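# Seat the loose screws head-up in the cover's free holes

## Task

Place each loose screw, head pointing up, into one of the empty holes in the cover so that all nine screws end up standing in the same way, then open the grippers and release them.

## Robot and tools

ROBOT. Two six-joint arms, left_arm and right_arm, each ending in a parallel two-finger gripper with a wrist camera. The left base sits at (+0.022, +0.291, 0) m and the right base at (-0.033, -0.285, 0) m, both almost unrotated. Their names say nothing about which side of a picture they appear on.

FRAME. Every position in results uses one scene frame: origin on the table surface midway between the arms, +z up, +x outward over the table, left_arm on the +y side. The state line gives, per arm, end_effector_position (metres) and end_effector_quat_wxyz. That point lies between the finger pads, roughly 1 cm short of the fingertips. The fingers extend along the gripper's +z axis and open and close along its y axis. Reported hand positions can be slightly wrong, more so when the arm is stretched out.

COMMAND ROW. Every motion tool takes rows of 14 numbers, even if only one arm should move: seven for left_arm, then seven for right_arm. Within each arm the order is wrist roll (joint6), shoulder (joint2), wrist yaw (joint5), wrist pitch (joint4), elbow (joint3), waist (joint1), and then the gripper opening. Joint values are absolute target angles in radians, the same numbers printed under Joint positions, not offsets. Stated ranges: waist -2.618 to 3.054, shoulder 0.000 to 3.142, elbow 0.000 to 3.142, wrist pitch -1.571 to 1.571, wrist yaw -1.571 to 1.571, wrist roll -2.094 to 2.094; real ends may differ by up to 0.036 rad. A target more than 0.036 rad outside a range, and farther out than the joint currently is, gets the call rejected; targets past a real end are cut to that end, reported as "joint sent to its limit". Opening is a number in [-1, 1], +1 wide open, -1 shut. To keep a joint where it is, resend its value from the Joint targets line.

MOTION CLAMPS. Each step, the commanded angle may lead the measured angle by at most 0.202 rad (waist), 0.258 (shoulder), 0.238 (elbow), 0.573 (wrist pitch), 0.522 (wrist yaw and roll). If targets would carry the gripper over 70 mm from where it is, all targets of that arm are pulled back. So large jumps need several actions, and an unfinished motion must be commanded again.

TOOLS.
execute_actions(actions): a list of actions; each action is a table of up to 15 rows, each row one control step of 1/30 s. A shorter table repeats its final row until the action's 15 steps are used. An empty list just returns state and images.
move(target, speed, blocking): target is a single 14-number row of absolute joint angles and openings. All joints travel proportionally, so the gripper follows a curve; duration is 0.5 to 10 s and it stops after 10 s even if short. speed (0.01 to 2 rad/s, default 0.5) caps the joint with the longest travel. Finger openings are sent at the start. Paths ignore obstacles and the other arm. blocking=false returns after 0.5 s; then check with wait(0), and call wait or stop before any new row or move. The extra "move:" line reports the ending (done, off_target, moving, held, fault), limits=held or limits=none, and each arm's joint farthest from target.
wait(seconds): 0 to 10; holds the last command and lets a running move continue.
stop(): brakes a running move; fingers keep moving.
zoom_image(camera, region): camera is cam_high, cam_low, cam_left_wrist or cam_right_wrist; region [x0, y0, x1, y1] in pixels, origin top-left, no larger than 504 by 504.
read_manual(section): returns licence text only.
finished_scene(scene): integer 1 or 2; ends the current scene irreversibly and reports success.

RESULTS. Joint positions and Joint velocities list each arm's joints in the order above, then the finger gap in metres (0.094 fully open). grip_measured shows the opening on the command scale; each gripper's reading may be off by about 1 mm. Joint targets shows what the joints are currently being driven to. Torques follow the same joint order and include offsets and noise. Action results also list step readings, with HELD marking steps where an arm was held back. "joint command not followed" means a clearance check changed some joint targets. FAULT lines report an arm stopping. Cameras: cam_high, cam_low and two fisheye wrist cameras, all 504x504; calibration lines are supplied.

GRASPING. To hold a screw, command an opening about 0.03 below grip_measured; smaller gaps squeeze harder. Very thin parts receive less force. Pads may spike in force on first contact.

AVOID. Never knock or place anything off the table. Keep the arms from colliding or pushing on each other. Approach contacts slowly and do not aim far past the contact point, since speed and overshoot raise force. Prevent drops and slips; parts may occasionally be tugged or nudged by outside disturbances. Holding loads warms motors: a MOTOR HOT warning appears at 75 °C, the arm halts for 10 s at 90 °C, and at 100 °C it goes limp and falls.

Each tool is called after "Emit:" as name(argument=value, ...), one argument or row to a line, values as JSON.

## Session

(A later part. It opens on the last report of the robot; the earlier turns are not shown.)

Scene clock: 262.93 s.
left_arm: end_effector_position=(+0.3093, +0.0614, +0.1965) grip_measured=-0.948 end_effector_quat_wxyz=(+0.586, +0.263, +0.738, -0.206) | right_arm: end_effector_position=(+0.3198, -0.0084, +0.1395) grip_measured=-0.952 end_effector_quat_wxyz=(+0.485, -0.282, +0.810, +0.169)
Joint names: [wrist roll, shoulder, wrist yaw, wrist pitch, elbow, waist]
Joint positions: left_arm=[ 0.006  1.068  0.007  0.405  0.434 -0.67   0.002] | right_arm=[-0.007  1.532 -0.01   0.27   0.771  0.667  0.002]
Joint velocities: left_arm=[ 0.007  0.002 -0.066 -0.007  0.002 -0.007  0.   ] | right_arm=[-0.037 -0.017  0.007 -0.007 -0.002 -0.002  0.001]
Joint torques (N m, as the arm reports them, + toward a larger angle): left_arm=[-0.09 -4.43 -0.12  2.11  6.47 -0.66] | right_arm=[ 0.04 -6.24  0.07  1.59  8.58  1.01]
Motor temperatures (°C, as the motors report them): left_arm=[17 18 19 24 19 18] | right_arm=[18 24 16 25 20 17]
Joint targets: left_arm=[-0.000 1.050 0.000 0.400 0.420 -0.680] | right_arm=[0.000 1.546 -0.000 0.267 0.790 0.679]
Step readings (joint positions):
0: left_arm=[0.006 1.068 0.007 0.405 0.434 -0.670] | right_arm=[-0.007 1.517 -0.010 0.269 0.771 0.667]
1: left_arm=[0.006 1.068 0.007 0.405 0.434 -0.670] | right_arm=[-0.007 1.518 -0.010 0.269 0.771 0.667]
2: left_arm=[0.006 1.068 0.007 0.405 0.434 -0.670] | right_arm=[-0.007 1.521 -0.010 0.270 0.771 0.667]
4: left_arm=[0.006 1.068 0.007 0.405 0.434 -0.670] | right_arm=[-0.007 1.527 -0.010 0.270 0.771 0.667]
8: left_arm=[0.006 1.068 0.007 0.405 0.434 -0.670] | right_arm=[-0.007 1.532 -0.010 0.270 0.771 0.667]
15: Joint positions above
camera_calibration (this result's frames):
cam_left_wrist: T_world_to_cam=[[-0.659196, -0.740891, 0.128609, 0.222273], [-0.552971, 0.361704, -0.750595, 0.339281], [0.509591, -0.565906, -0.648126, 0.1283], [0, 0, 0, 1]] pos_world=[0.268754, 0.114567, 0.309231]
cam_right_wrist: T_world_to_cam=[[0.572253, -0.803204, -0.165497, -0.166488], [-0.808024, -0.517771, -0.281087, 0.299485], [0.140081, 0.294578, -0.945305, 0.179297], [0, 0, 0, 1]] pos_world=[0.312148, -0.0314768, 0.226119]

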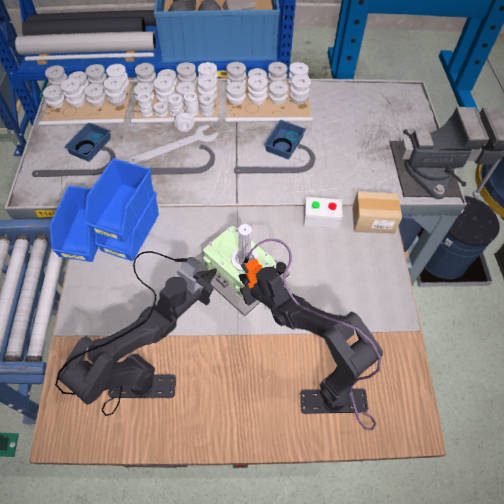

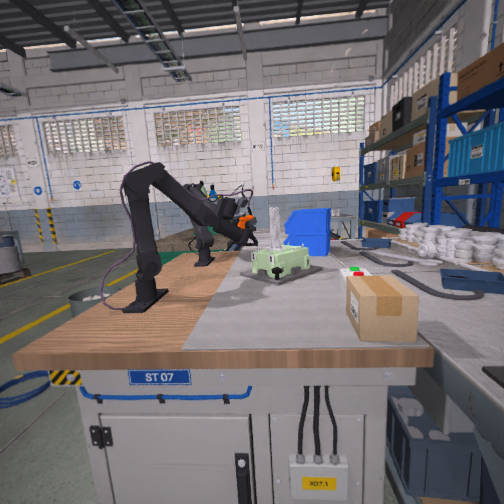

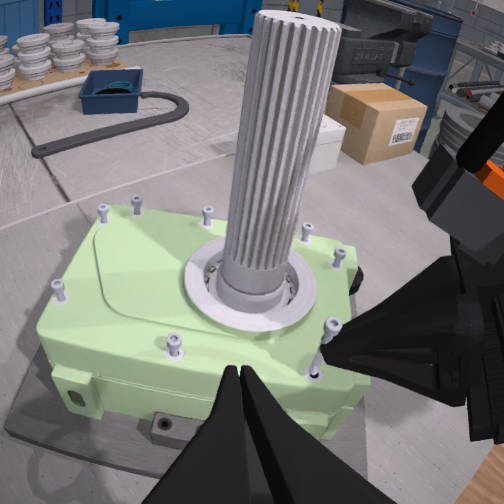

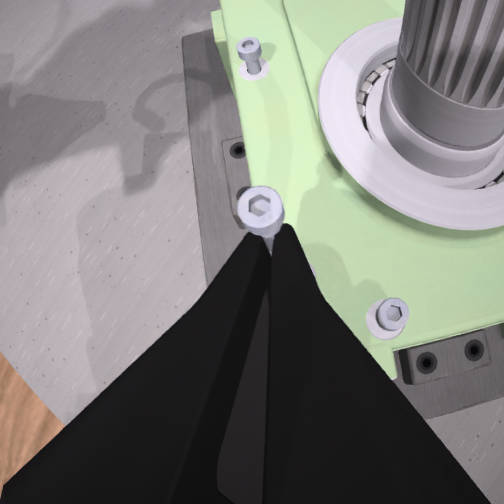

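Emit:
execute_actions(
  actions=[
    [[0,1.05,0,0.4,0.42,-0.68,-0.95,0,1.556,0,0.255,0.79,0.681,-0.965]],
  ],
)

Emit:
zoom_image(
  camera="cam_left_wrist",
  region=[270,300,370,400],
)

Scene clock: 280.63 s.
left_arm: end_effector_position=(+0.3093, +0.0614, +0.1965) grip_measured=-0.948 end_effector_quat_wxyz=(+0.586, +0.263, +0.738, -0.206) | right_arm: end_effector_position=(+0.3198, -0.0084, +0.1395) grip_measured=-0.952 end_effector_quat_wxyz=(+0.485, -0.282, +0.810, +0.169)
Joint names: [wrist roll, shoulder, wrist yaw, wrist pitch, elbow, waist]
Joint positions: left_arm=[ 0.006  1.068  0.007  0.405  0.434 -0.67   0.002] | right_arm=[-0.007  1.532 -0.01   0.27   0.771  0.667  0.002]
Joint velocities: left_arm=[-0.037 -0.012 -0.066 -0.095 -0.002  0.027 -0.001] | right_arm=[-0.007 -0.007 -0.007  0.007 -0.012  0.002 -0.   ]
Joint torques (N m, as the arm reports them, + toward a larger angle): left_arm=[-0.04 -4.06 -0.05  2.08  6.31 -0.57] | right_arm=[ 0.04 -5.35  0.08  1.48  8.56  1.18]
Motor temperatures (°C, as the motors report them): left_arm=[17 17 19 25 19 18] | right_arm=[18 22 16 26 20 17]
Joint targets: left_arm=[0.000 1.050 -0.000 0.400 0.420 -0.680] | right_arm=[-0.000 1.556 -0.000 0.255 0.790 0.681]
Step readings (joint positions):
0: left_arm=[0.006 1.068 0.007 0.405 0.434 -0.670] | right_arm=[-0.007 1.532 -0.010 0.270 0.771 0.667]
1: left_arm=[0.006 1.068 0.007 0.405 0.434 -0.670] | right_arm=[-0.007 1.532 -0.010 0.270 0.771 0.667]
2: left_arm=[0.006 1.068 0.007 0.405 0.434 -0.670] | right_arm=[-0.007 1.532 -0.010 0.270 0.771 0.667]
4: left_arm=[0.006 1.068 0.007 0.405 0.434 -0.670] | right_arm=[-0.007 1.532 -0.010 0.270 0.771 0.667]
8: left_arm=[0.006 1.068 0.007 0.405 0.434 -0.670] | right_arm=[-0.007 1.532 -0.010 0.270 0.771 0.667]
15: Joint positions above
camera_calibration (this result's frames):
cam_left_wrist: T_world_to_cam=[[-0.659196, -0.740891, 0.128609, 0.222273], [-0.552971, 0.361704, -0.750595, 0.339281], [0.509591, -0.565906, -0.648126, 0.1283], [0, 0, 0, 1]] pos_world=[0.268754, 0.114567, 0.309231]
cam_right_wrist: T_world_to_cam=[[0.572253, -0.803204, -0.165497, -0.166488], [-0.808024, -0.517771, -0.281087, 0.299485], [0.140081, 0.294578, -0.945305, 0.179297], [0, 0, 0, 1]] pos_world=[0.312148, -0.0314768, 0.226119]

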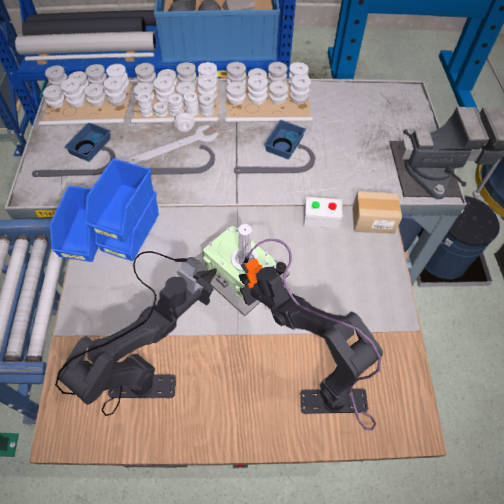

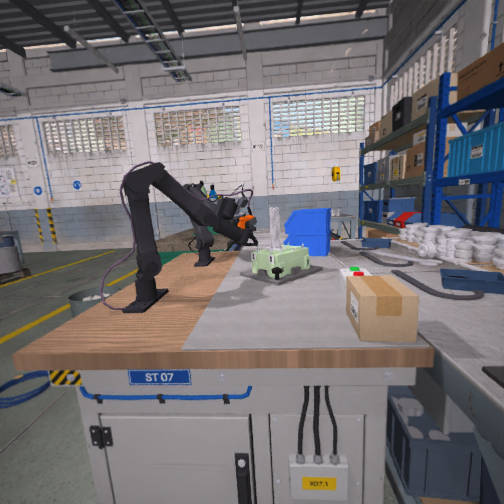

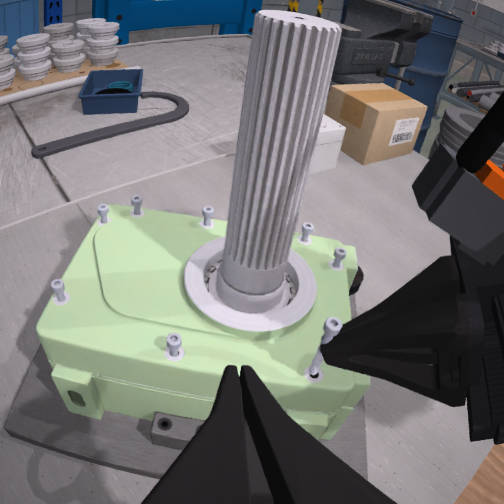

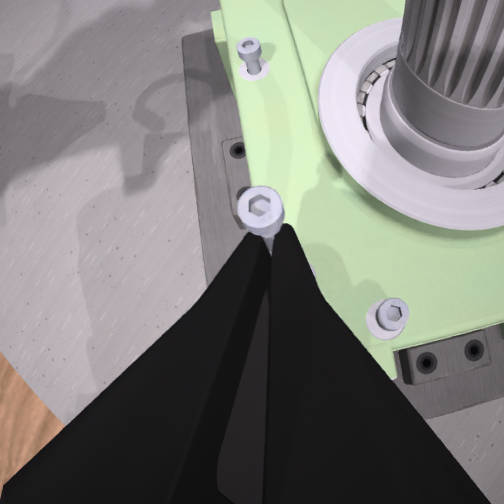

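Region (270, 300, 370, 400) of cam_left_wrist's 504x504 image, scaled by 5.040, with more detail than that image has.

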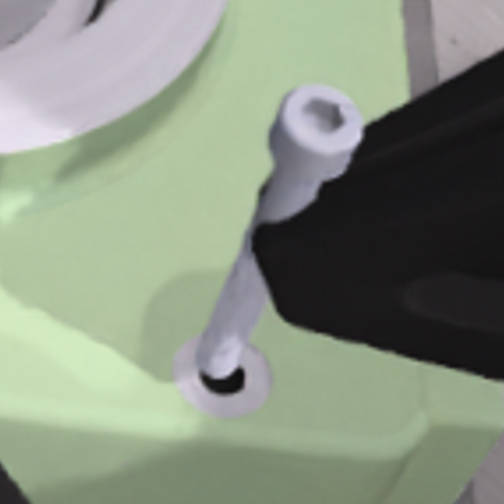

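Emit:
execute_actions(
  actions=[
    [[0,1.05,0,0.4,0.42,-0.68,-0.95,0,1.535,-0.03,0.245,0.79,0.675,-0.965]],
  ],
)

Emit:
zoom_image(
  camera="cam_left_wrist",
  region=[270,300,370,400],
)

Scene clock: 282.17 s.
left_arm: end_effector_position=(+0.3093, +0.0614, +0.1965) grip_measured=-0.948 end_effector_quat_wxyz=(+0.586, +0.263, +0.738, -0.206) | right_arm: end_effector_position=(+0.3180, -0.0079, +0.1376) grip_measured=-0.952 end_effector_quat_wxyz=(+0.481, -0.285, +0.811, +0.171)
Joint names: [wrist roll, shoulder, wrist yaw, wrist pitch, elbow, waist]
Joint positions: left_arm=[ 0.006  1.068  0.007  0.405  0.434 -0.67   0.002] | right_arm=[-0.007  1.532 -0.018  0.261  0.771  0.667  0.002]
Joint velocities: left_arm=[-0.081 -0.007  0.051  0.007  0.002 -0.017 -0.   ] | right_arm=[ 0.022  0.012  0.037 -0.051  0.002  0.002 -0.   ]
Joint torques (N m, as the arm reports them, + toward a larger angle): left_arm=[-0.07 -4.34 -0.06  2.1   6.44 -0.55] | right_arm=[ 0.03 -7.12 -0.11  1.46  8.55  0.73]
Motor temperatures (°C, as the motors report them): left_arm=[17 17 19 25 19 18] | right_arm=[18 22 16 26 20 17]
Joint targets: left_arm=[-0.000 1.050 0.000 0.400 0.420 -0.680] | right_arm=[-0.000 1.535 -0.030 0.245 0.790 0.675]
Step readings (joint positions):
0: left_arm=[0.006 1.068 0.007 0.405 0.434 -0.670] | right_arm=[-0.007 1.532 -0.010 0.270 0.771 0.667]
1: left_arm=[0.006 1.068 0.007 0.405 0.434 -0.670] | right_arm=[-0.007 1.532 -0.011 0.269 0.771 0.667]
2: left_arm=[0.006 1.068 0.007 0.405 0.434 -0.670] | right_arm=[-0.007 1.532 -0.012 0.268 0.771 0.667]
4: left_arm=[0.006 1.068 0.007 0.405 0.434 -0.670] | right_arm=[-0.007 1.532 -0.015 0.265 0.771 0.667]
8: left_arm=[0.006 1.068 0.007 0.405 0.434 -0.670] | right_arm=[-0.007 1.532 -0.017 0.262 0.771 0.667]
15: Joint positions above
camera_calibration (this result's frames):
cam_left_wrist: T_world_to_cam=[[-0.659196, -0.740891, 0.128609, 0.222273], [-0.552971, 0.361704, -0.750595, 0.339281], [0.509591, -0.565906, -0.648126, 0.1283], [0, 0, 0, 1]] pos_world=[0.268754, 0.114567, 0.309231]
cam_right_wrist: T_world_to_cam=[[0.576599, -0.799334, -0.169112, -0.166226], [-0.806774, -0.524344, -0.272359, 0.29616], [0.129033, 0.293477, -0.947218, 0.18135], [0, 0, 0, 1]] pos_world=[0.31138, -0.0308022, 0.224329]

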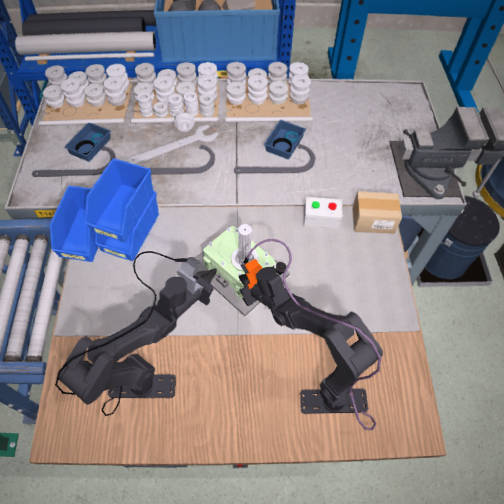

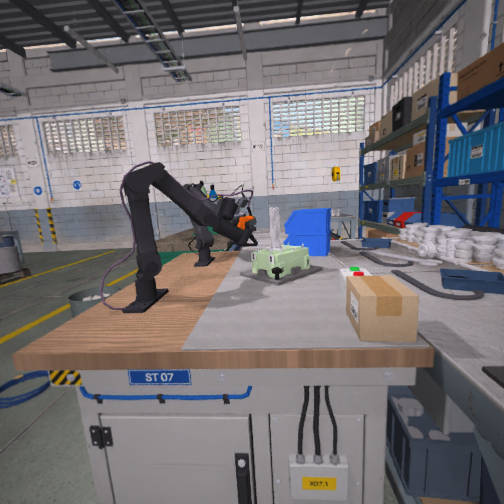

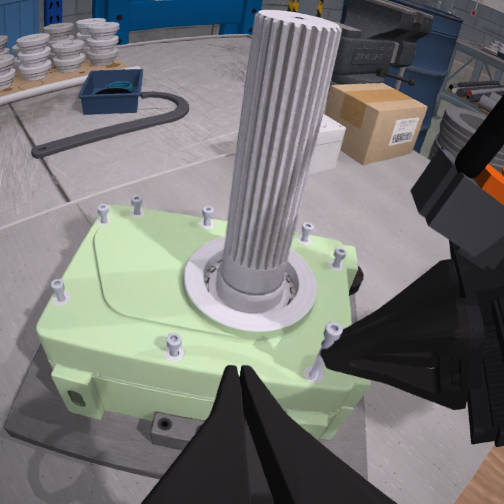

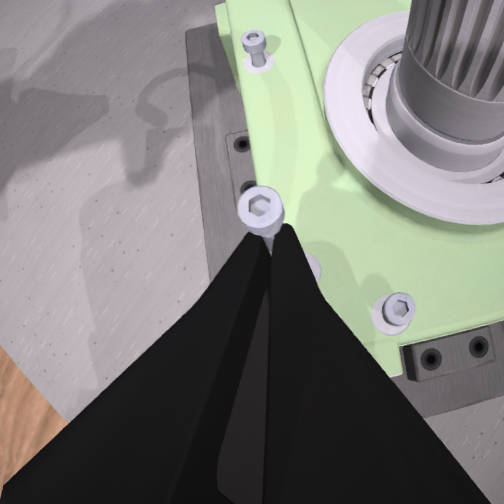

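Region (270, 300, 370, 400) of cam_left_wrist's 504x504 image, scaled by 5.040, with more detail than that image has.

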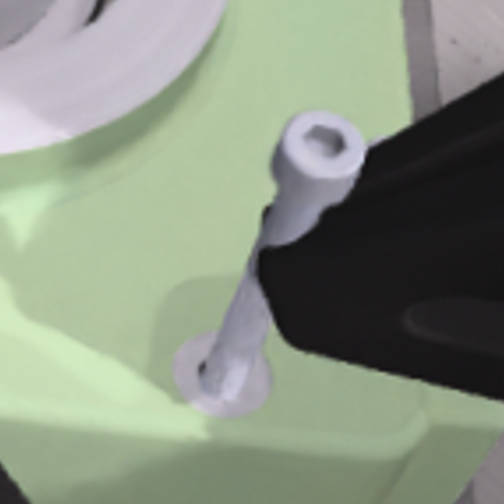

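Emit:
execute_actions(
  actions=[
    [[0,1.05,0,0.4,0.42,-0.68,-0.95,0,1.535,0.008,0.255,0.79,0.675,-0.965]],
    [[0,1.05,0,0.4,0.42,-0.68,-0.95,0,1.553,0.008,0.255,0.79,0.675,-0.965]],
  ],
)

Emit:
zoom_image(
  camera="cam_left_wrist",
  region=[270,300,370,400],
)

Scene clock: 284.83 s.
left_arm: end_effector_position=(+0.3093, +0.0614, +0.1965) grip_measured=-0.948 end_effector_quat_wxyz=(+0.586, +0.263, +0.738, -0.206) | right_arm: end_effector_position=(+0.3196, -0.0098, +0.1376) grip_measured=-0.952 end_effector_quat_wxyz=(+0.483, -0.282, +0.813, +0.165)
Joint names: [wrist roll, shoulder, wrist yaw, wrist pitch, elbow, waist]
Joint positions: left_arm=[ 0.006  1.068  0.007  0.405  0.434 -0.67   0.002] | right_arm=[-0.007  1.532 -0.004  0.261  0.771  0.667  0.002]
Joint velocities: left_arm=[-0.022  0.007 -0.022 -0.007 -0.007  0.027 -0.   ] | right_arm=[ 0.066 -0.002  0.007  0.022 -0.002 -0.007 -0.001]
Joint torques (N m, as the arm reports them, + toward a larger angle): left_arm=[-0.08 -4.23 -0.06  2.07  6.28 -0.65] | right_arm=[ 0.03 -5.58  0.1   1.55  8.56  0.69]
Motor temperatures (°C, as the motors report them): left_arm=[17 17 19 25 19 18] | right_arm=[18 22 16 26 21 17]
Joint targets: left_arm=[0.000 1.050 0.000 0.400 0.420 -0.680] | right_arm=[-0.000 1.553 0.008 0.255 0.790 0.675]
Step readings (joint positions; steps 1 to 15: 1st action; 16 to 30: 2nd action):
0: left_arm=[0.006 1.068 0.007 0.405 0.434 -0.670] | right_arm=[-0.007 1.532 -0.018 0.261 0.771 0.667]
1: left_arm=[0.006 1.068 0.007 0.405 0.434 -0.670] | right_arm=[-0.007 1.532 -0.016 0.261 0.771 0.667]
2: left_arm=[0.006 1.068 0.007 0.405 0.434 -0.670] | right_arm=[-0.007 1.532 -0.014 0.261 0.771 0.667]
4: left_arm=[0.006 1.068 0.007 0.405 0.434 -0.670] | right_arm=[-0.007 1.532 -0.010 0.261 0.771 0.667]
8: left_arm=[0.006 1.068 0.007 0.405 0.434 -0.670] | right_arm=[-0.007 1.532 -0.007 0.261 0.771 0.667]
15: left_arm=[0.006 1.068 0.007 0.405 0.434 -0.670] | right_arm=[-0.007 1.532 -0.005 0.261 0.771 0.667]
16: left_arm=[0.006 1.068 0.007 0.405 0.434 -0.670] | right_arm=[-0.007 1.532 -0.005 0.261 0.771 0.667]
17: left_arm=[0.006 1.068 0.007 0.405 0.434 -0.670] | right_arm=[-0.007 1.532 -0.004 0.261 0.771 0.667]
19: left_arm=[0.006 1.068 0.007 0.405 0.434 -0.670] | right_arm=[-0.007 1.532 -0.004 0.261 0.771 0.667]
23: left_arm=[0.006 1.068 0.007 0.405 0.434 -0.670] | right_arm=[-0.007 1.532 -0.004 0.261 0.771 0.667]
30: Joint positions above
camera_calibration (this result's frames):
cam_left_wrist: T_world_to_cam=[[-0.659196, -0.740891, 0.128609, 0.222273], [-0.552971, 0.361704, -0.750595, 0.339281], [0.509591, -0.565906, -0.648126, 0.1283], [0, 0, 0, 1]] pos_world=[0.268754, 0.114567, 0.309231]
cam_right_wrist: T_world_to_cam=[[0.567588, -0.807092, -0.162622, -0.166727], [-0.811944, -0.51601, -0.272913, 0.298183], [0.136351, 0.286942, -0.948194, 0.179437], [0, 0, 0, 1]] pos_world=[0.312274, -0.0321872, 0.224406]

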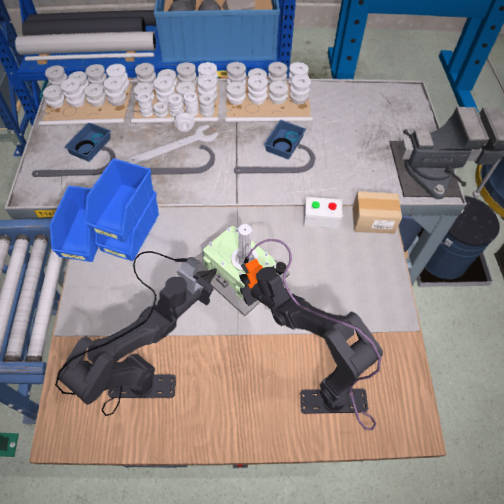

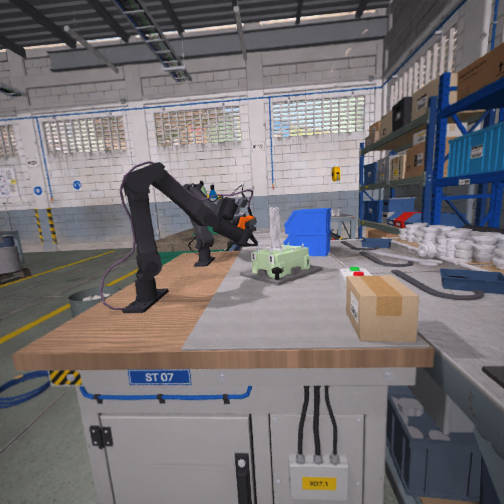

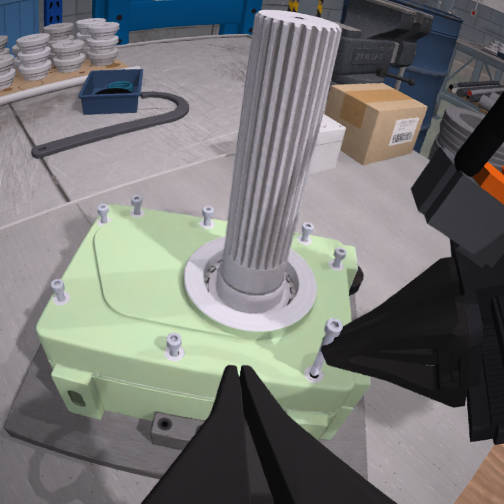

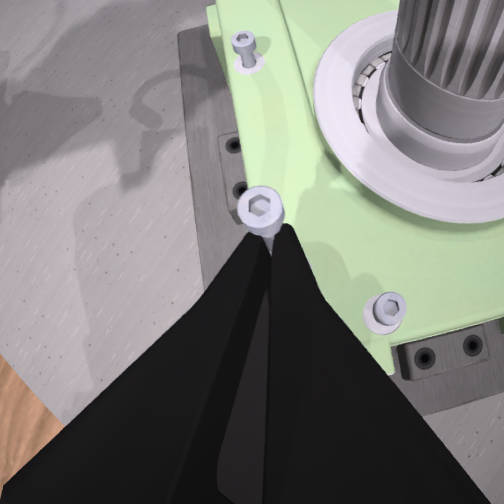

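Region (270, 300, 370, 400) of cam_left_wrist's 504x504 image, scaled by 5.040, with more detail than that image has.

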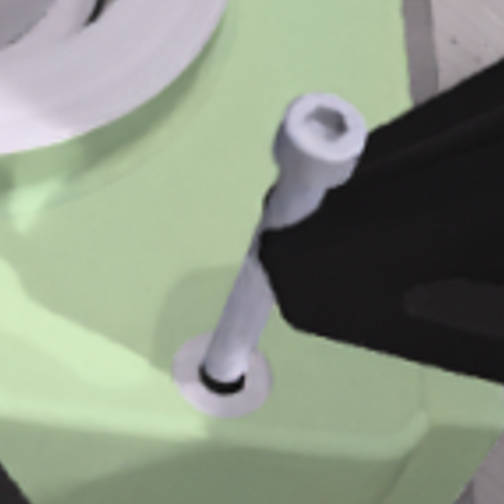

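Lower using q4, with a larger shoulder step.

Emit:
execute_actions(
  actions=[
    [[0,1.05,0,0.4,0.42,-0.68,-0.95,0,1.535,-0.004,0.255,0.79,0.675,-0.965],[0,1.05,0,0.4,0.42,-0.68,-0.95,0,1.535,-0.004,0.255,0.79,0.675,-0.965],[0,1.05,0,0.4,0.42,-0.68,-0.95,0,1.535,-0.004,0.255,0.79,0.675,-0.965],[0,1.05,0,0.4,0.42,-0.68,-0.95,0,1.562,-0.004,0.255,0.79,0.675,-0.965]],
  ],
)

Emit:
zoom_image(
  camera="cam_left_wrist",
  region=[270,300,370,400],
)

Scene clock: 286.47 s.
left_arm: end_effector_position=(+0.3093, +0.0614, +0.1965) grip_measured=-0.948 end_effector_quat_wxyz=(+0.586, +0.263, +0.738, -0.206) | right_arm: end_effector_position=(+0.3200, -0.0094, +0.1333) grip_measured=-0.952 end_effector_quat_wxyz=(+0.479, -0.283, +0.815, +0.164)
Joint names: [wrist roll, shoulder, wrist yaw, wrist pitch, elbow, waist]
Joint positions: left_arm=[ 0.006  1.068  0.007  0.405  0.434 -0.67   0.002] | right_arm=[-0.007  1.544 -0.004  0.265  0.771  0.667  0.002]
Joint velocities: left_arm=[-0.007  0.007 -0.066 -0.007 -0.002 -0.012  0.   ] | right_arm=[-0.022 -0.002 -0.022 -0.037  0.002  0.017 -0.001]
Joint torques (N m, as the arm reports them, + toward a larger angle): left_arm=[-0.02 -4.23 -0.02  2.08  6.14 -0.75] | right_arm=[ 0.02 -5.96 -0.02  1.51  8.51  0.68]
Motor temperatures (°C, as the motors report them): left_arm=[17 17 19 25 19 18] | right_arm=[18 22 16 26 21 17]
Joint targets: left_arm=[0.000 1.050 0.000 0.400 0.420 -0.680] | right_arm=[0.000 1.562 -0.004 0.255 0.790 0.675]
Step readings (joint positions):
0: left_arm=[0.006 1.068 0.007 0.405 0.434 -0.670] | right_arm=[-0.007 1.532 -0.004 0.261 0.771 0.667]
1: left_arm=[0.006 1.068 0.007 0.405 0.434 -0.670] | right_arm=[-0.007 1.532 -0.004 0.261 0.771 0.667]
2: left_arm=[0.006 1.068 0.007 0.405 0.434 -0.670] | right_arm=[-0.007 1.532 -0.004 0.261 0.771 0.667]
4: left_arm=[0.006 1.068 0.007 0.405 0.434 -0.670] | right_arm=[-0.007 1.534 -0.004 0.261 0.771 0.667]
8: left_arm=[0.006 1.068 0.007 0.405 0.434 -0.670] | right_arm=[-0.007 1.544 -0.004 0.264 0.771 0.667]
15: Joint positions above
camera_calibration (this result's frames):
cam_left_wrist: T_world_to_cam=[[-0.659196, -0.740891, 0.128609, 0.222273], [-0.552971, 0.361704, -0.750595, 0.339281], [0.509591, -0.565906, -0.648126, 0.1283], [0, 0, 0, 1]] pos_world=[0.268754, 0.114567, 0.309231]
cam_right_wrist: T_world_to_cam=[[0.56651, -0.807927, -0.162237, -0.167114], [-0.813728, -0.517391, -0.264864, 0.297078], [0.130051, 0.282065, -0.95054, 0.177468], [0, 0, 0, 1]] pos_world=[0.313333, -0.0313674, 0.220263]

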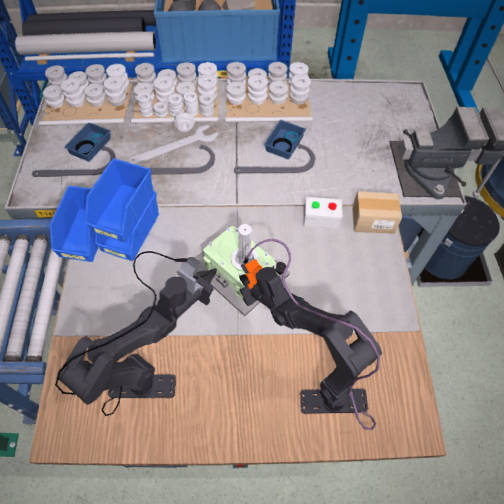

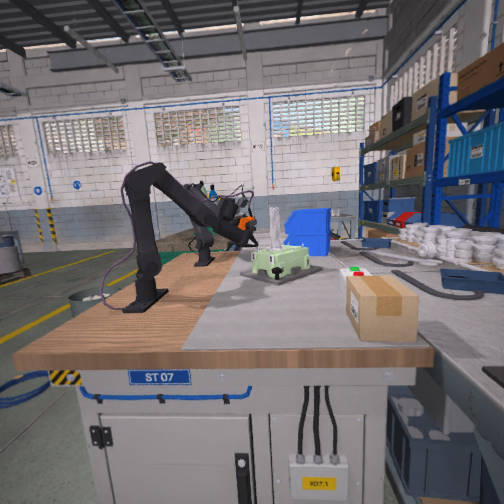

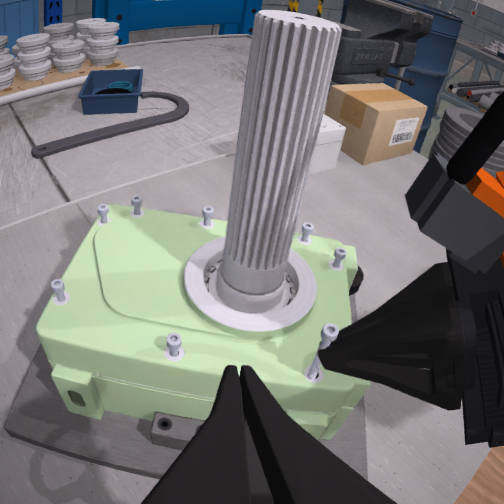

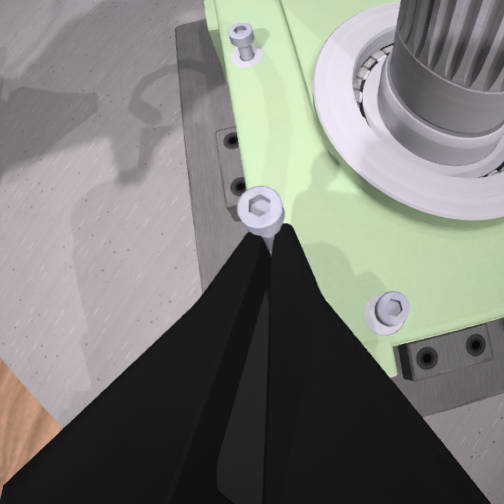

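Region (270, 300, 370, 400) of cam_left_wrist's 504x504 image, scaled by 5.040, with more detail than that image has.

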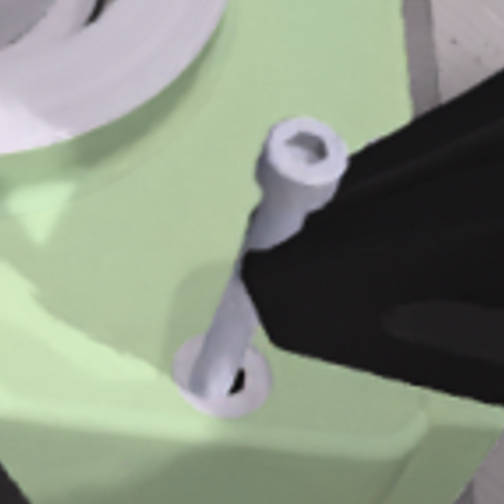

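Emit:
execute_actions(
  actions=[
    [[0,1.05,0,0.4,0.42,-0.68,-0.95,0,1.548,0.022,0.255,0.79,0.675,-0.965]],
    [[0,1.05,0,0.4,0.42,-0.68,-0.95,0,1.548,0.022,0.236,0.79,0.675,-0.965]],
  ],
)

Emit:
zoom_image(
  camera="cam_left_wrist",
  region=[270,300,370,400],
)

Scene clock: 288.73 s.
left_arm: end_effector_position=(+0.3093, +0.0614, +0.1965) grip_measured=-0.948 end_effector_quat_wxyz=(+0.586, +0.263, +0.738, -0.206) | right_arm: end_effector_position=(+0.3209, -0.0105, +0.1333) grip_measured=-0.952 end_effector_quat_wxyz=(+0.480, -0.281, +0.815, +0.161)
Joint names: [wrist roll, shoulder, wrist yaw, wrist pitch, elbow, waist]
Joint positions: left_arm=[ 0.006  1.068  0.007  0.405  0.434 -0.67   0.002] | right_arm=[-0.007  1.544  0.004  0.265  0.771  0.667  0.002]
Joint velocities: left_arm=[ 0.007  0.002 -0.022  0.037  0.002  0.012  0.   ] | right_arm=[ 0.007 -0.002  0.007 -0.022 -0.002 -0.002  0.   ]
Joint torques (N m, as the arm reports them, + toward a larger angle): left_arm=[-0.09 -3.99 -0.06  2.06  6.33 -0.67] | right_arm=[ 0.04 -7.17  0.15  1.35  8.54  0.7 ]
Motor temperatures (°C, as the motors report them): left_arm=[17 17 19 25 19 18] | right_arm=[18 22 16 26 21 17]
Joint targets: left_arm=[-0.000 1.050 0.000 0.400 0.420 -0.680] | right_arm=[-0.000 1.548 0.022 0.236 0.790 0.675]
Step readings (joint positions; steps 1 to 15: 1st action; 16 to 30: 2nd action):
0: left_arm=[0.006 1.068 0.007 0.405 0.434 -0.670] | right_arm=[-0.007 1.544 -0.004 0.265 0.771 0.667]
1: left_arm=[0.006 1.068 0.007 0.405 0.434 -0.670] | right_arm=[-0.007 1.544 -0.003 0.265 0.771 0.667]
2: left_arm=[0.006 1.068 0.007 0.405 0.434 -0.670] | right_arm=[-0.007 1.544 -0.002 0.265 0.771 0.667]
4: left_arm=[0.006 1.068 0.007 0.405 0.434 -0.670] | right_arm=[-0.007 1.544 0.001 0.265 0.771 0.667]
8: left_arm=[0.006 1.068 0.007 0.405 0.434 -0.670] | right_arm=[-0.007 1.544 0.003 0.265 0.771 0.667]
15: left_arm=[0.006 1.068 0.007 0.405 0.434 -0.670] | right_arm=[-0.007 1.544 0.004 0.265 0.771 0.667]
16: left_arm=[0.006 1.068 0.007 0.405 0.434 -0.670] | right_arm=[-0.007 1.544 0.004 0.265 0.771 0.667]
17: left_arm=[0.006 1.068 0.007 0.405 0.434 -0.670] | right_arm=[-0.007 1.544 0.004 0.265 0.771 0.667]
19: left_arm=[0.006 1.068 0.007 0.405 0.434 -0.670] | right_arm=[-0.007 1.544 0.004 0.265 0.771 0.667]
23: left_arm=[0.006 1.068 0.007 0.405 0.434 -0.670] | right_arm=[-0.007 1.544 0.004 0.265 0.771 0.667]
30: Joint positions above
camera_calibration (this result's frames):
cam_left_wrist: T_world_to_cam=[[-0.659196, -0.740891, 0.128609, 0.222273], [-0.552971, 0.361704, -0.750595, 0.339281], [0.509591, -0.565906, -0.648126, 0.1283], [0, 0, 0, 1]] pos_world=[0.268754, 0.114567, 0.309231]
cam_right_wrist: T_world_to_cam=[[0.561224, -0.812367, -0.158392, -0.167384], [-0.816699, -0.512504, -0.265222, 0.298258], [0.134281, 0.278207, -0.951088, 0.176347], [0, 0, 0, 1]] pos_world=[0.313847, -0.0321798, 0.220314]

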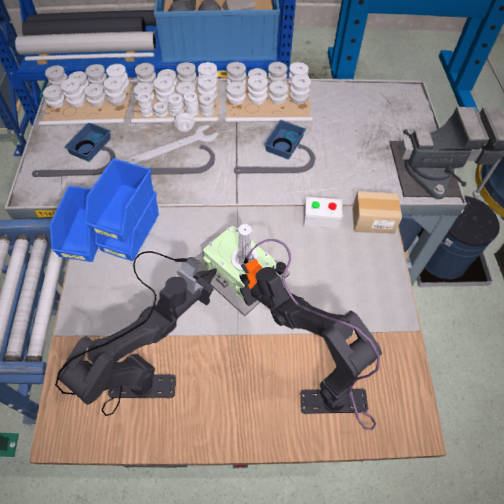

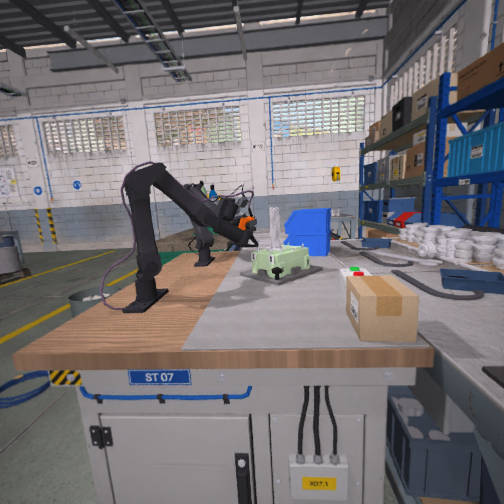

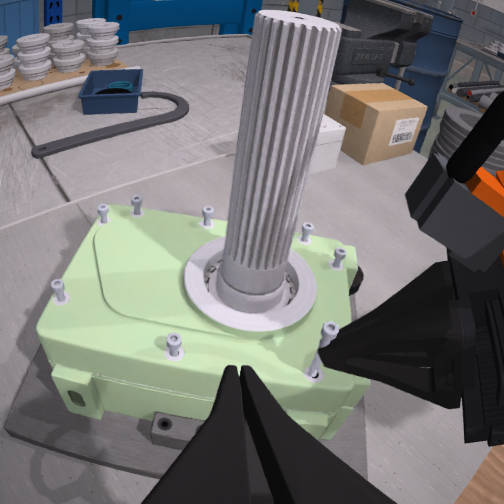

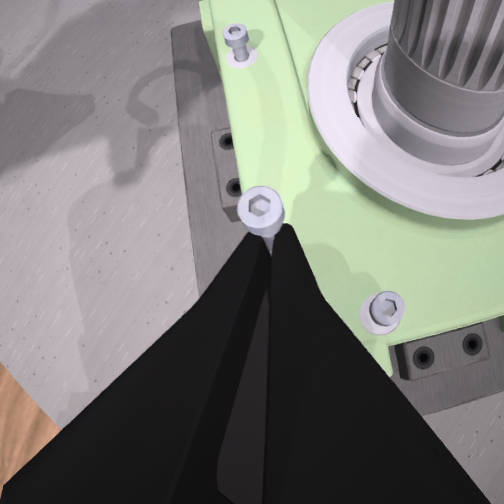

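Region (270, 300, 370, 400) of cam_left_wrist's 504x504 image, scaled by 5.040, with more detail than that image has.

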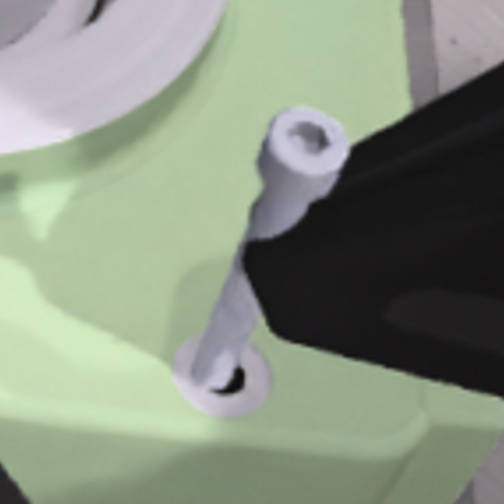

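Emit:
execute_actions(
  actions=[
    [[0,1.05,0,0.4,0.42,-0.68,-0.95,0,1.516,-0.011,0.232,0.79,0.675,-0.965]],
  ],
)

Emit:
zoom_image(
  camera="cam_left_wrist",
  region=[270,300,370,400],
)

Scene clock: 290.40 s.
left_arm: end_effector_position=(+0.3093, +0.0614, +0.1965) grip_measured=-0.948 end_effector_quat_wxyz=(+0.586, +0.263, +0.738, -0.206) | right_arm: end_effector_position=(+0.3208, -0.0105, +0.1332) grip_measured=-0.952 end_effector_quat_wxyz=(+0.480, -0.281, +0.815, +0.161)
Joint names: [wrist roll, shoulder, wrist yaw, wrist pitch, elbow, waist]
Joint positions: left_arm=[ 0.006  1.068  0.007  0.405  0.434 -0.67   0.002] | right_arm=[-0.007  1.544  0.003  0.264  0.771  0.667  0.002]
Joint velocities: left_arm=[-0.037 -0.017 -0.081  0.007  0.022 -0.002 -0.001] | right_arm=[-0.066 -0.017  0.007  0.037  0.007  0.002 -0.001]
Joint torques (N m, as the arm reports them, + toward a larger angle): left_arm=[-0.05 -4.12 -0.07  2.04  6.25 -0.64] | right_arm=[ 0.03 -9.99 -0.14  1.32  8.55  0.69]
Motor temperatures (°C, as the motors report them): left_arm=[17 17 19 25 19 18] | right_arm=[18 22 16 26 21 17]
Joint targets: left_arm=[-0.000 1.050 -0.000 0.400 0.420 -0.680] | right_arm=[0.000 1.516 -0.011 0.232 0.790 0.675]
Step readings (joint positions):
0: left_arm=[0.006 1.068 0.007 0.405 0.434 -0.670] | right_arm=[-0.007 1.544 0.004 0.265 0.771 0.667]
1: left_arm=[0.006 1.068 0.007 0.405 0.434 -0.670] | right_arm=[-0.007 1.544 0.003 0.264 0.771 0.667]
2: left_arm=[0.006 1.068 0.007 0.405 0.434 -0.670] | right_arm=[-0.007 1.544 0.003 0.264 0.771 0.667]
4: left_arm=[0.006 1.068 0.007 0.405 0.434 -0.670] | right_arm=[-0.007 1.544 0.003 0.264 0.771 0.667]
8: left_arm=[0.006 1.068 0.007 0.405 0.434 -0.670] | right_arm=[-0.007 1.544 0.003 0.264 0.771 0.667]
15: Joint positions above
camera_calibration (this result's frames):
cam_left_wrist: T_world_to_cam=[[-0.659196, -0.740891, 0.128609, 0.222273], [-0.552971, 0.361704, -0.750595, 0.339281], [0.509591, -0.565906, -0.648126, 0.1283], [0, 0, 0, 1]] pos_world=[0.268754, 0.114567, 0.309231]
cam_right_wrist: T_world_to_cam=[[0.561681, -0.811983, -0.158738, -0.167362], [-0.816497, -0.513033, -0.264821, 0.298056], [0.133592, 0.278354, -0.951143, 0.176492], [0, 0, 0, 1]] pos_world=[0.313788, -0.0321103, 0.220233]

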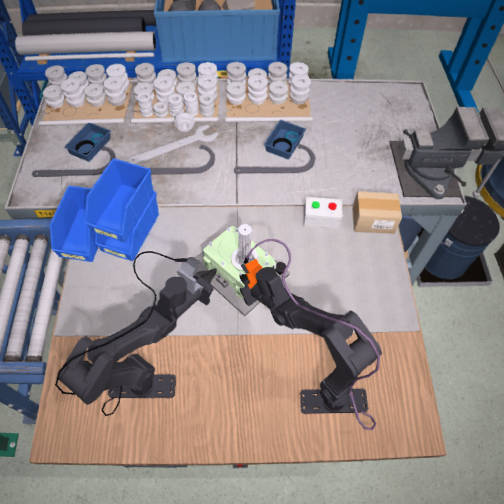

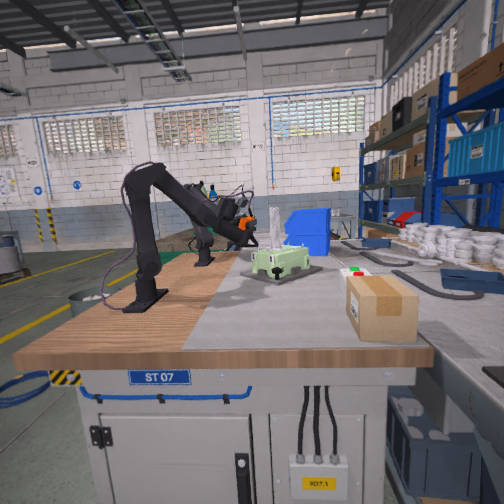

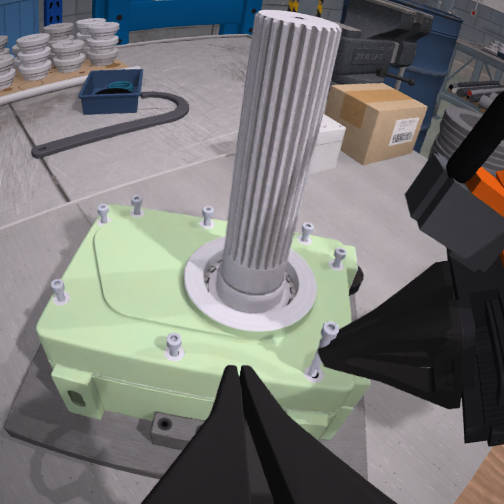

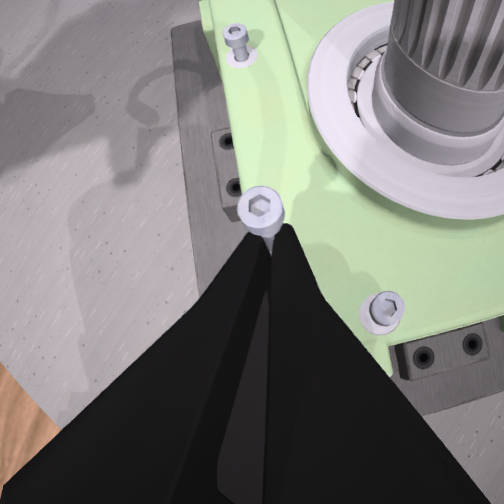

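Region (270, 300, 370, 400) of cam_left_wrist's 504x504 image, scaled by 5.040, with more detail than that image has.

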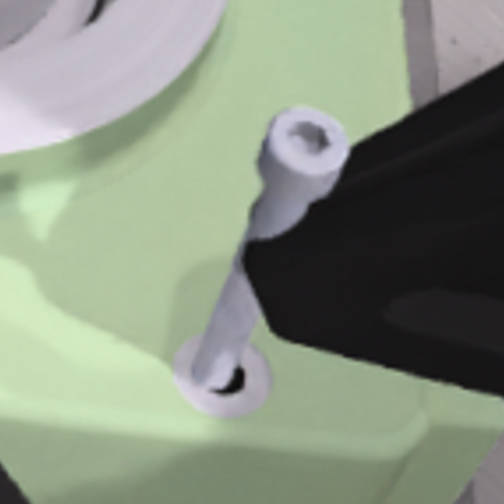

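Emit:
execute_actions(
  actions=[
    [[0,1.05,0,0.4,0.42,-0.68,-0.95,0,1.54,0,0.26,0.79,0.675,-0.965],[0,1.05,0,0.4,0.42,-0.68,-0.95,0,1.54,0,0.26,0.79,0.675,-0.965],[0,1.05,0,0.4,0.42,-0.68,-0.95,0,1.51,-0.011,0.228,0.79,0.675,-0.965]],
    [[0,1.05,0,0.4,0.42,-0.68,-0.95,0,1.525,-0.011,0.228,0.79,0.675,-0.965]],
  ],
)

Emit:
zoom_image(
  camera="cam_left_wrist",
  region=[270,300,370,400],
)

Scene clock: 294.80 s.
left_arm: end_effector_position=(+0.3093, +0.0614, +0.1965) grip_measured=-0.948 end_effector_quat_wxyz=(+0.586, +0.263, +0.738, -0.206) | right_arm: end_effector_position=(+0.3186, -0.0116, +0.1334) grip_measured=-0.952 end_effector_quat_wxyz=(+0.476, -0.282, +0.817, +0.161)
Joint names: [wrist roll, shoulder, wrist yaw, wrist pitch, elbow, waist]
Joint positions: left_arm=[ 0.006  1.068  0.007  0.405  0.434 -0.67   0.002] | right_arm=[-0.007  1.534  0.001  0.246  0.771  0.667  0.002]
Joint velocities: left_arm=[-0.081 -0.017 -0.022  0.007 -0.002 -0.012 -0.   ] | right_arm=[ 0.037 -0.007 -0.022 -0.037  0.007 -0.002 -0.   ]
Joint torques (N m, as the arm reports them, + toward a larger angle): left_arm=[-0.09 -4.38 -0.05  2.1   6.31 -0.69] | right_arm=[ 0.02 -8.26 -0.13  1.44  8.57  0.69]
Motor temperatures (°C, as the motors report them): left_arm=[17 17 19 25 19 18] | right_arm=[18 23 16 26 21 17]
Joint targets: left_arm=[-0.000 1.050 -0.000 0.400 0.420 -0.680] | right_arm=[0.000 1.525 -0.011 0.228 0.790 0.675]
Step readings (joint positions; steps 1 to 15: 1st action; 16 to 30: 2nd action):
0: left_arm=[0.006 1.068 0.007 0.405 0.434 -0.670] | right_arm=[-0.007 1.544 0.003 0.264 0.771 0.667]
1: left_arm=[0.006 1.068 0.007 0.405 0.434 -0.670] | right_arm=[-0.007 1.544 0.003 0.265 0.771 0.667]
2: left_arm=[0.006 1.068 0.007 0.405 0.434 -0.670] | right_arm=[-0.007 1.544 0.003 0.265 0.771 0.667]
4: left_arm=[0.006 1.068 0.007 0.405 0.434 -0.670] | right_arm=[-0.007 1.541 0.003 0.259 0.771 0.667]
8: left_arm=[0.006 1.068 0.007 0.405 0.434 -0.670] | right_arm=[-0.007 1.534 0.002 0.251 0.771 0.667]
15: left_arm=[0.006 1.068 0.007 0.405 0.434 -0.670] | right_arm=[-0.007 1.534 0.001 0.246 0.771 0.667]
16: left_arm=[0.006 1.068 0.007 0.405 0.434 -0.670] | right_arm=[-0.007 1.534 0.001 0.246 0.771 0.667]
17: left_arm=[0.006 1.068 0.007 0.405 0.434 -0.670] | right_arm=[-0.007 1.534 0.001 0.246 0.771 0.667]
19: left_arm=[0.006 1.068 0.007 0.405 0.434 -0.670] | right_arm=[-0.007 1.534 0.001 0.246 0.771 0.667]
23: left_arm=[0.006 1.068 0.007 0.405 0.434 -0.670] | right_arm=[-0.007 1.534 0.001 0.246 0.771 0.667]
30: Joint positions above
camera_calibration (this result's frames):
cam_left_wrist: T_world_to_cam=[[-0.659196, -0.740891, 0.128609, 0.222273], [-0.552971, 0.361704, -0.750595, 0.339281], [0.509591, -0.565906, -0.648126, 0.1283], [0, 0, 0, 1]] pos_world=[0.268754, 0.114567, 0.309231]
cam_right_wrist: T_world_to_cam=[[0.562087, -0.811576, -0.159384, -0.167098], [-0.817458, -0.515829, -0.256285, 0.294869], [0.125779, 0.274344, -0.95337, 0.180016], [0, 0, 0, 1]] pos_world=[0.312325, -0.0328972, 0.220559]

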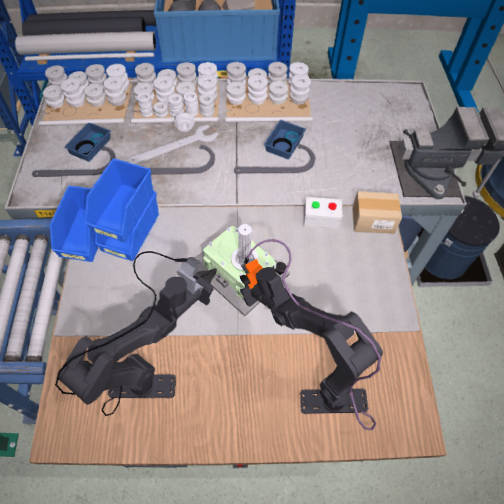

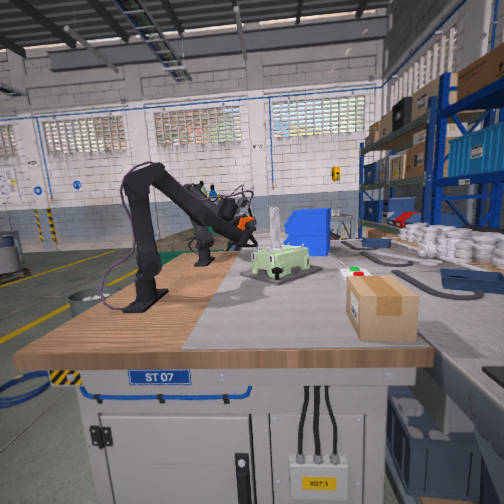

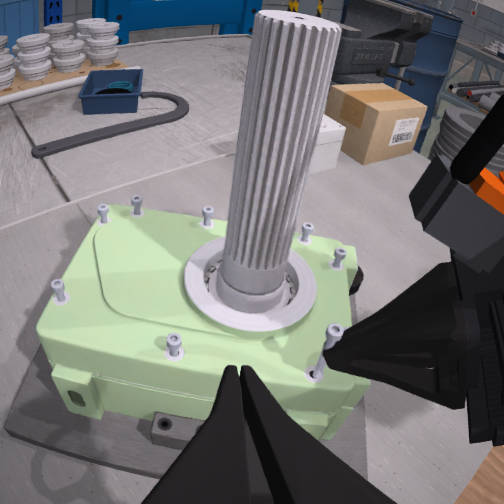

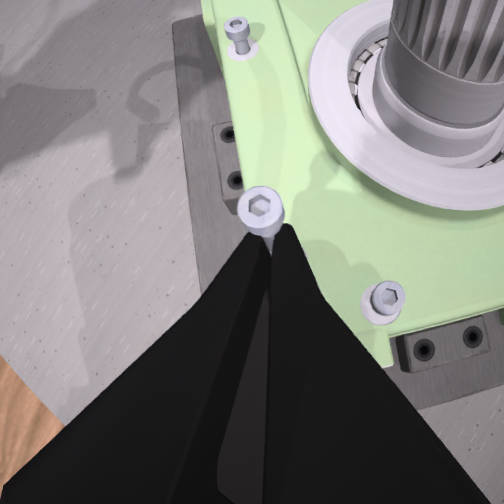

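Region (270, 300, 370, 400) of cam_left_wrist's 504x504 image, scaled by 5.040, with more detail than that image has.

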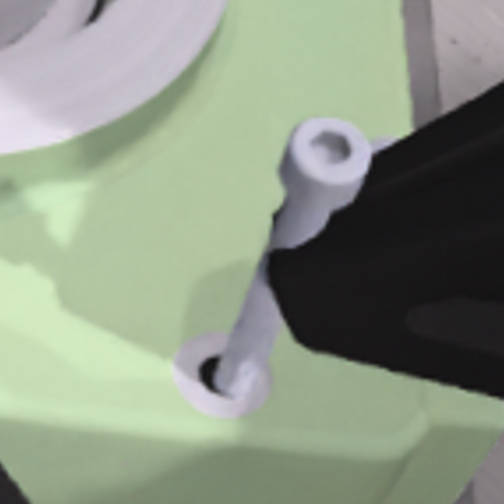

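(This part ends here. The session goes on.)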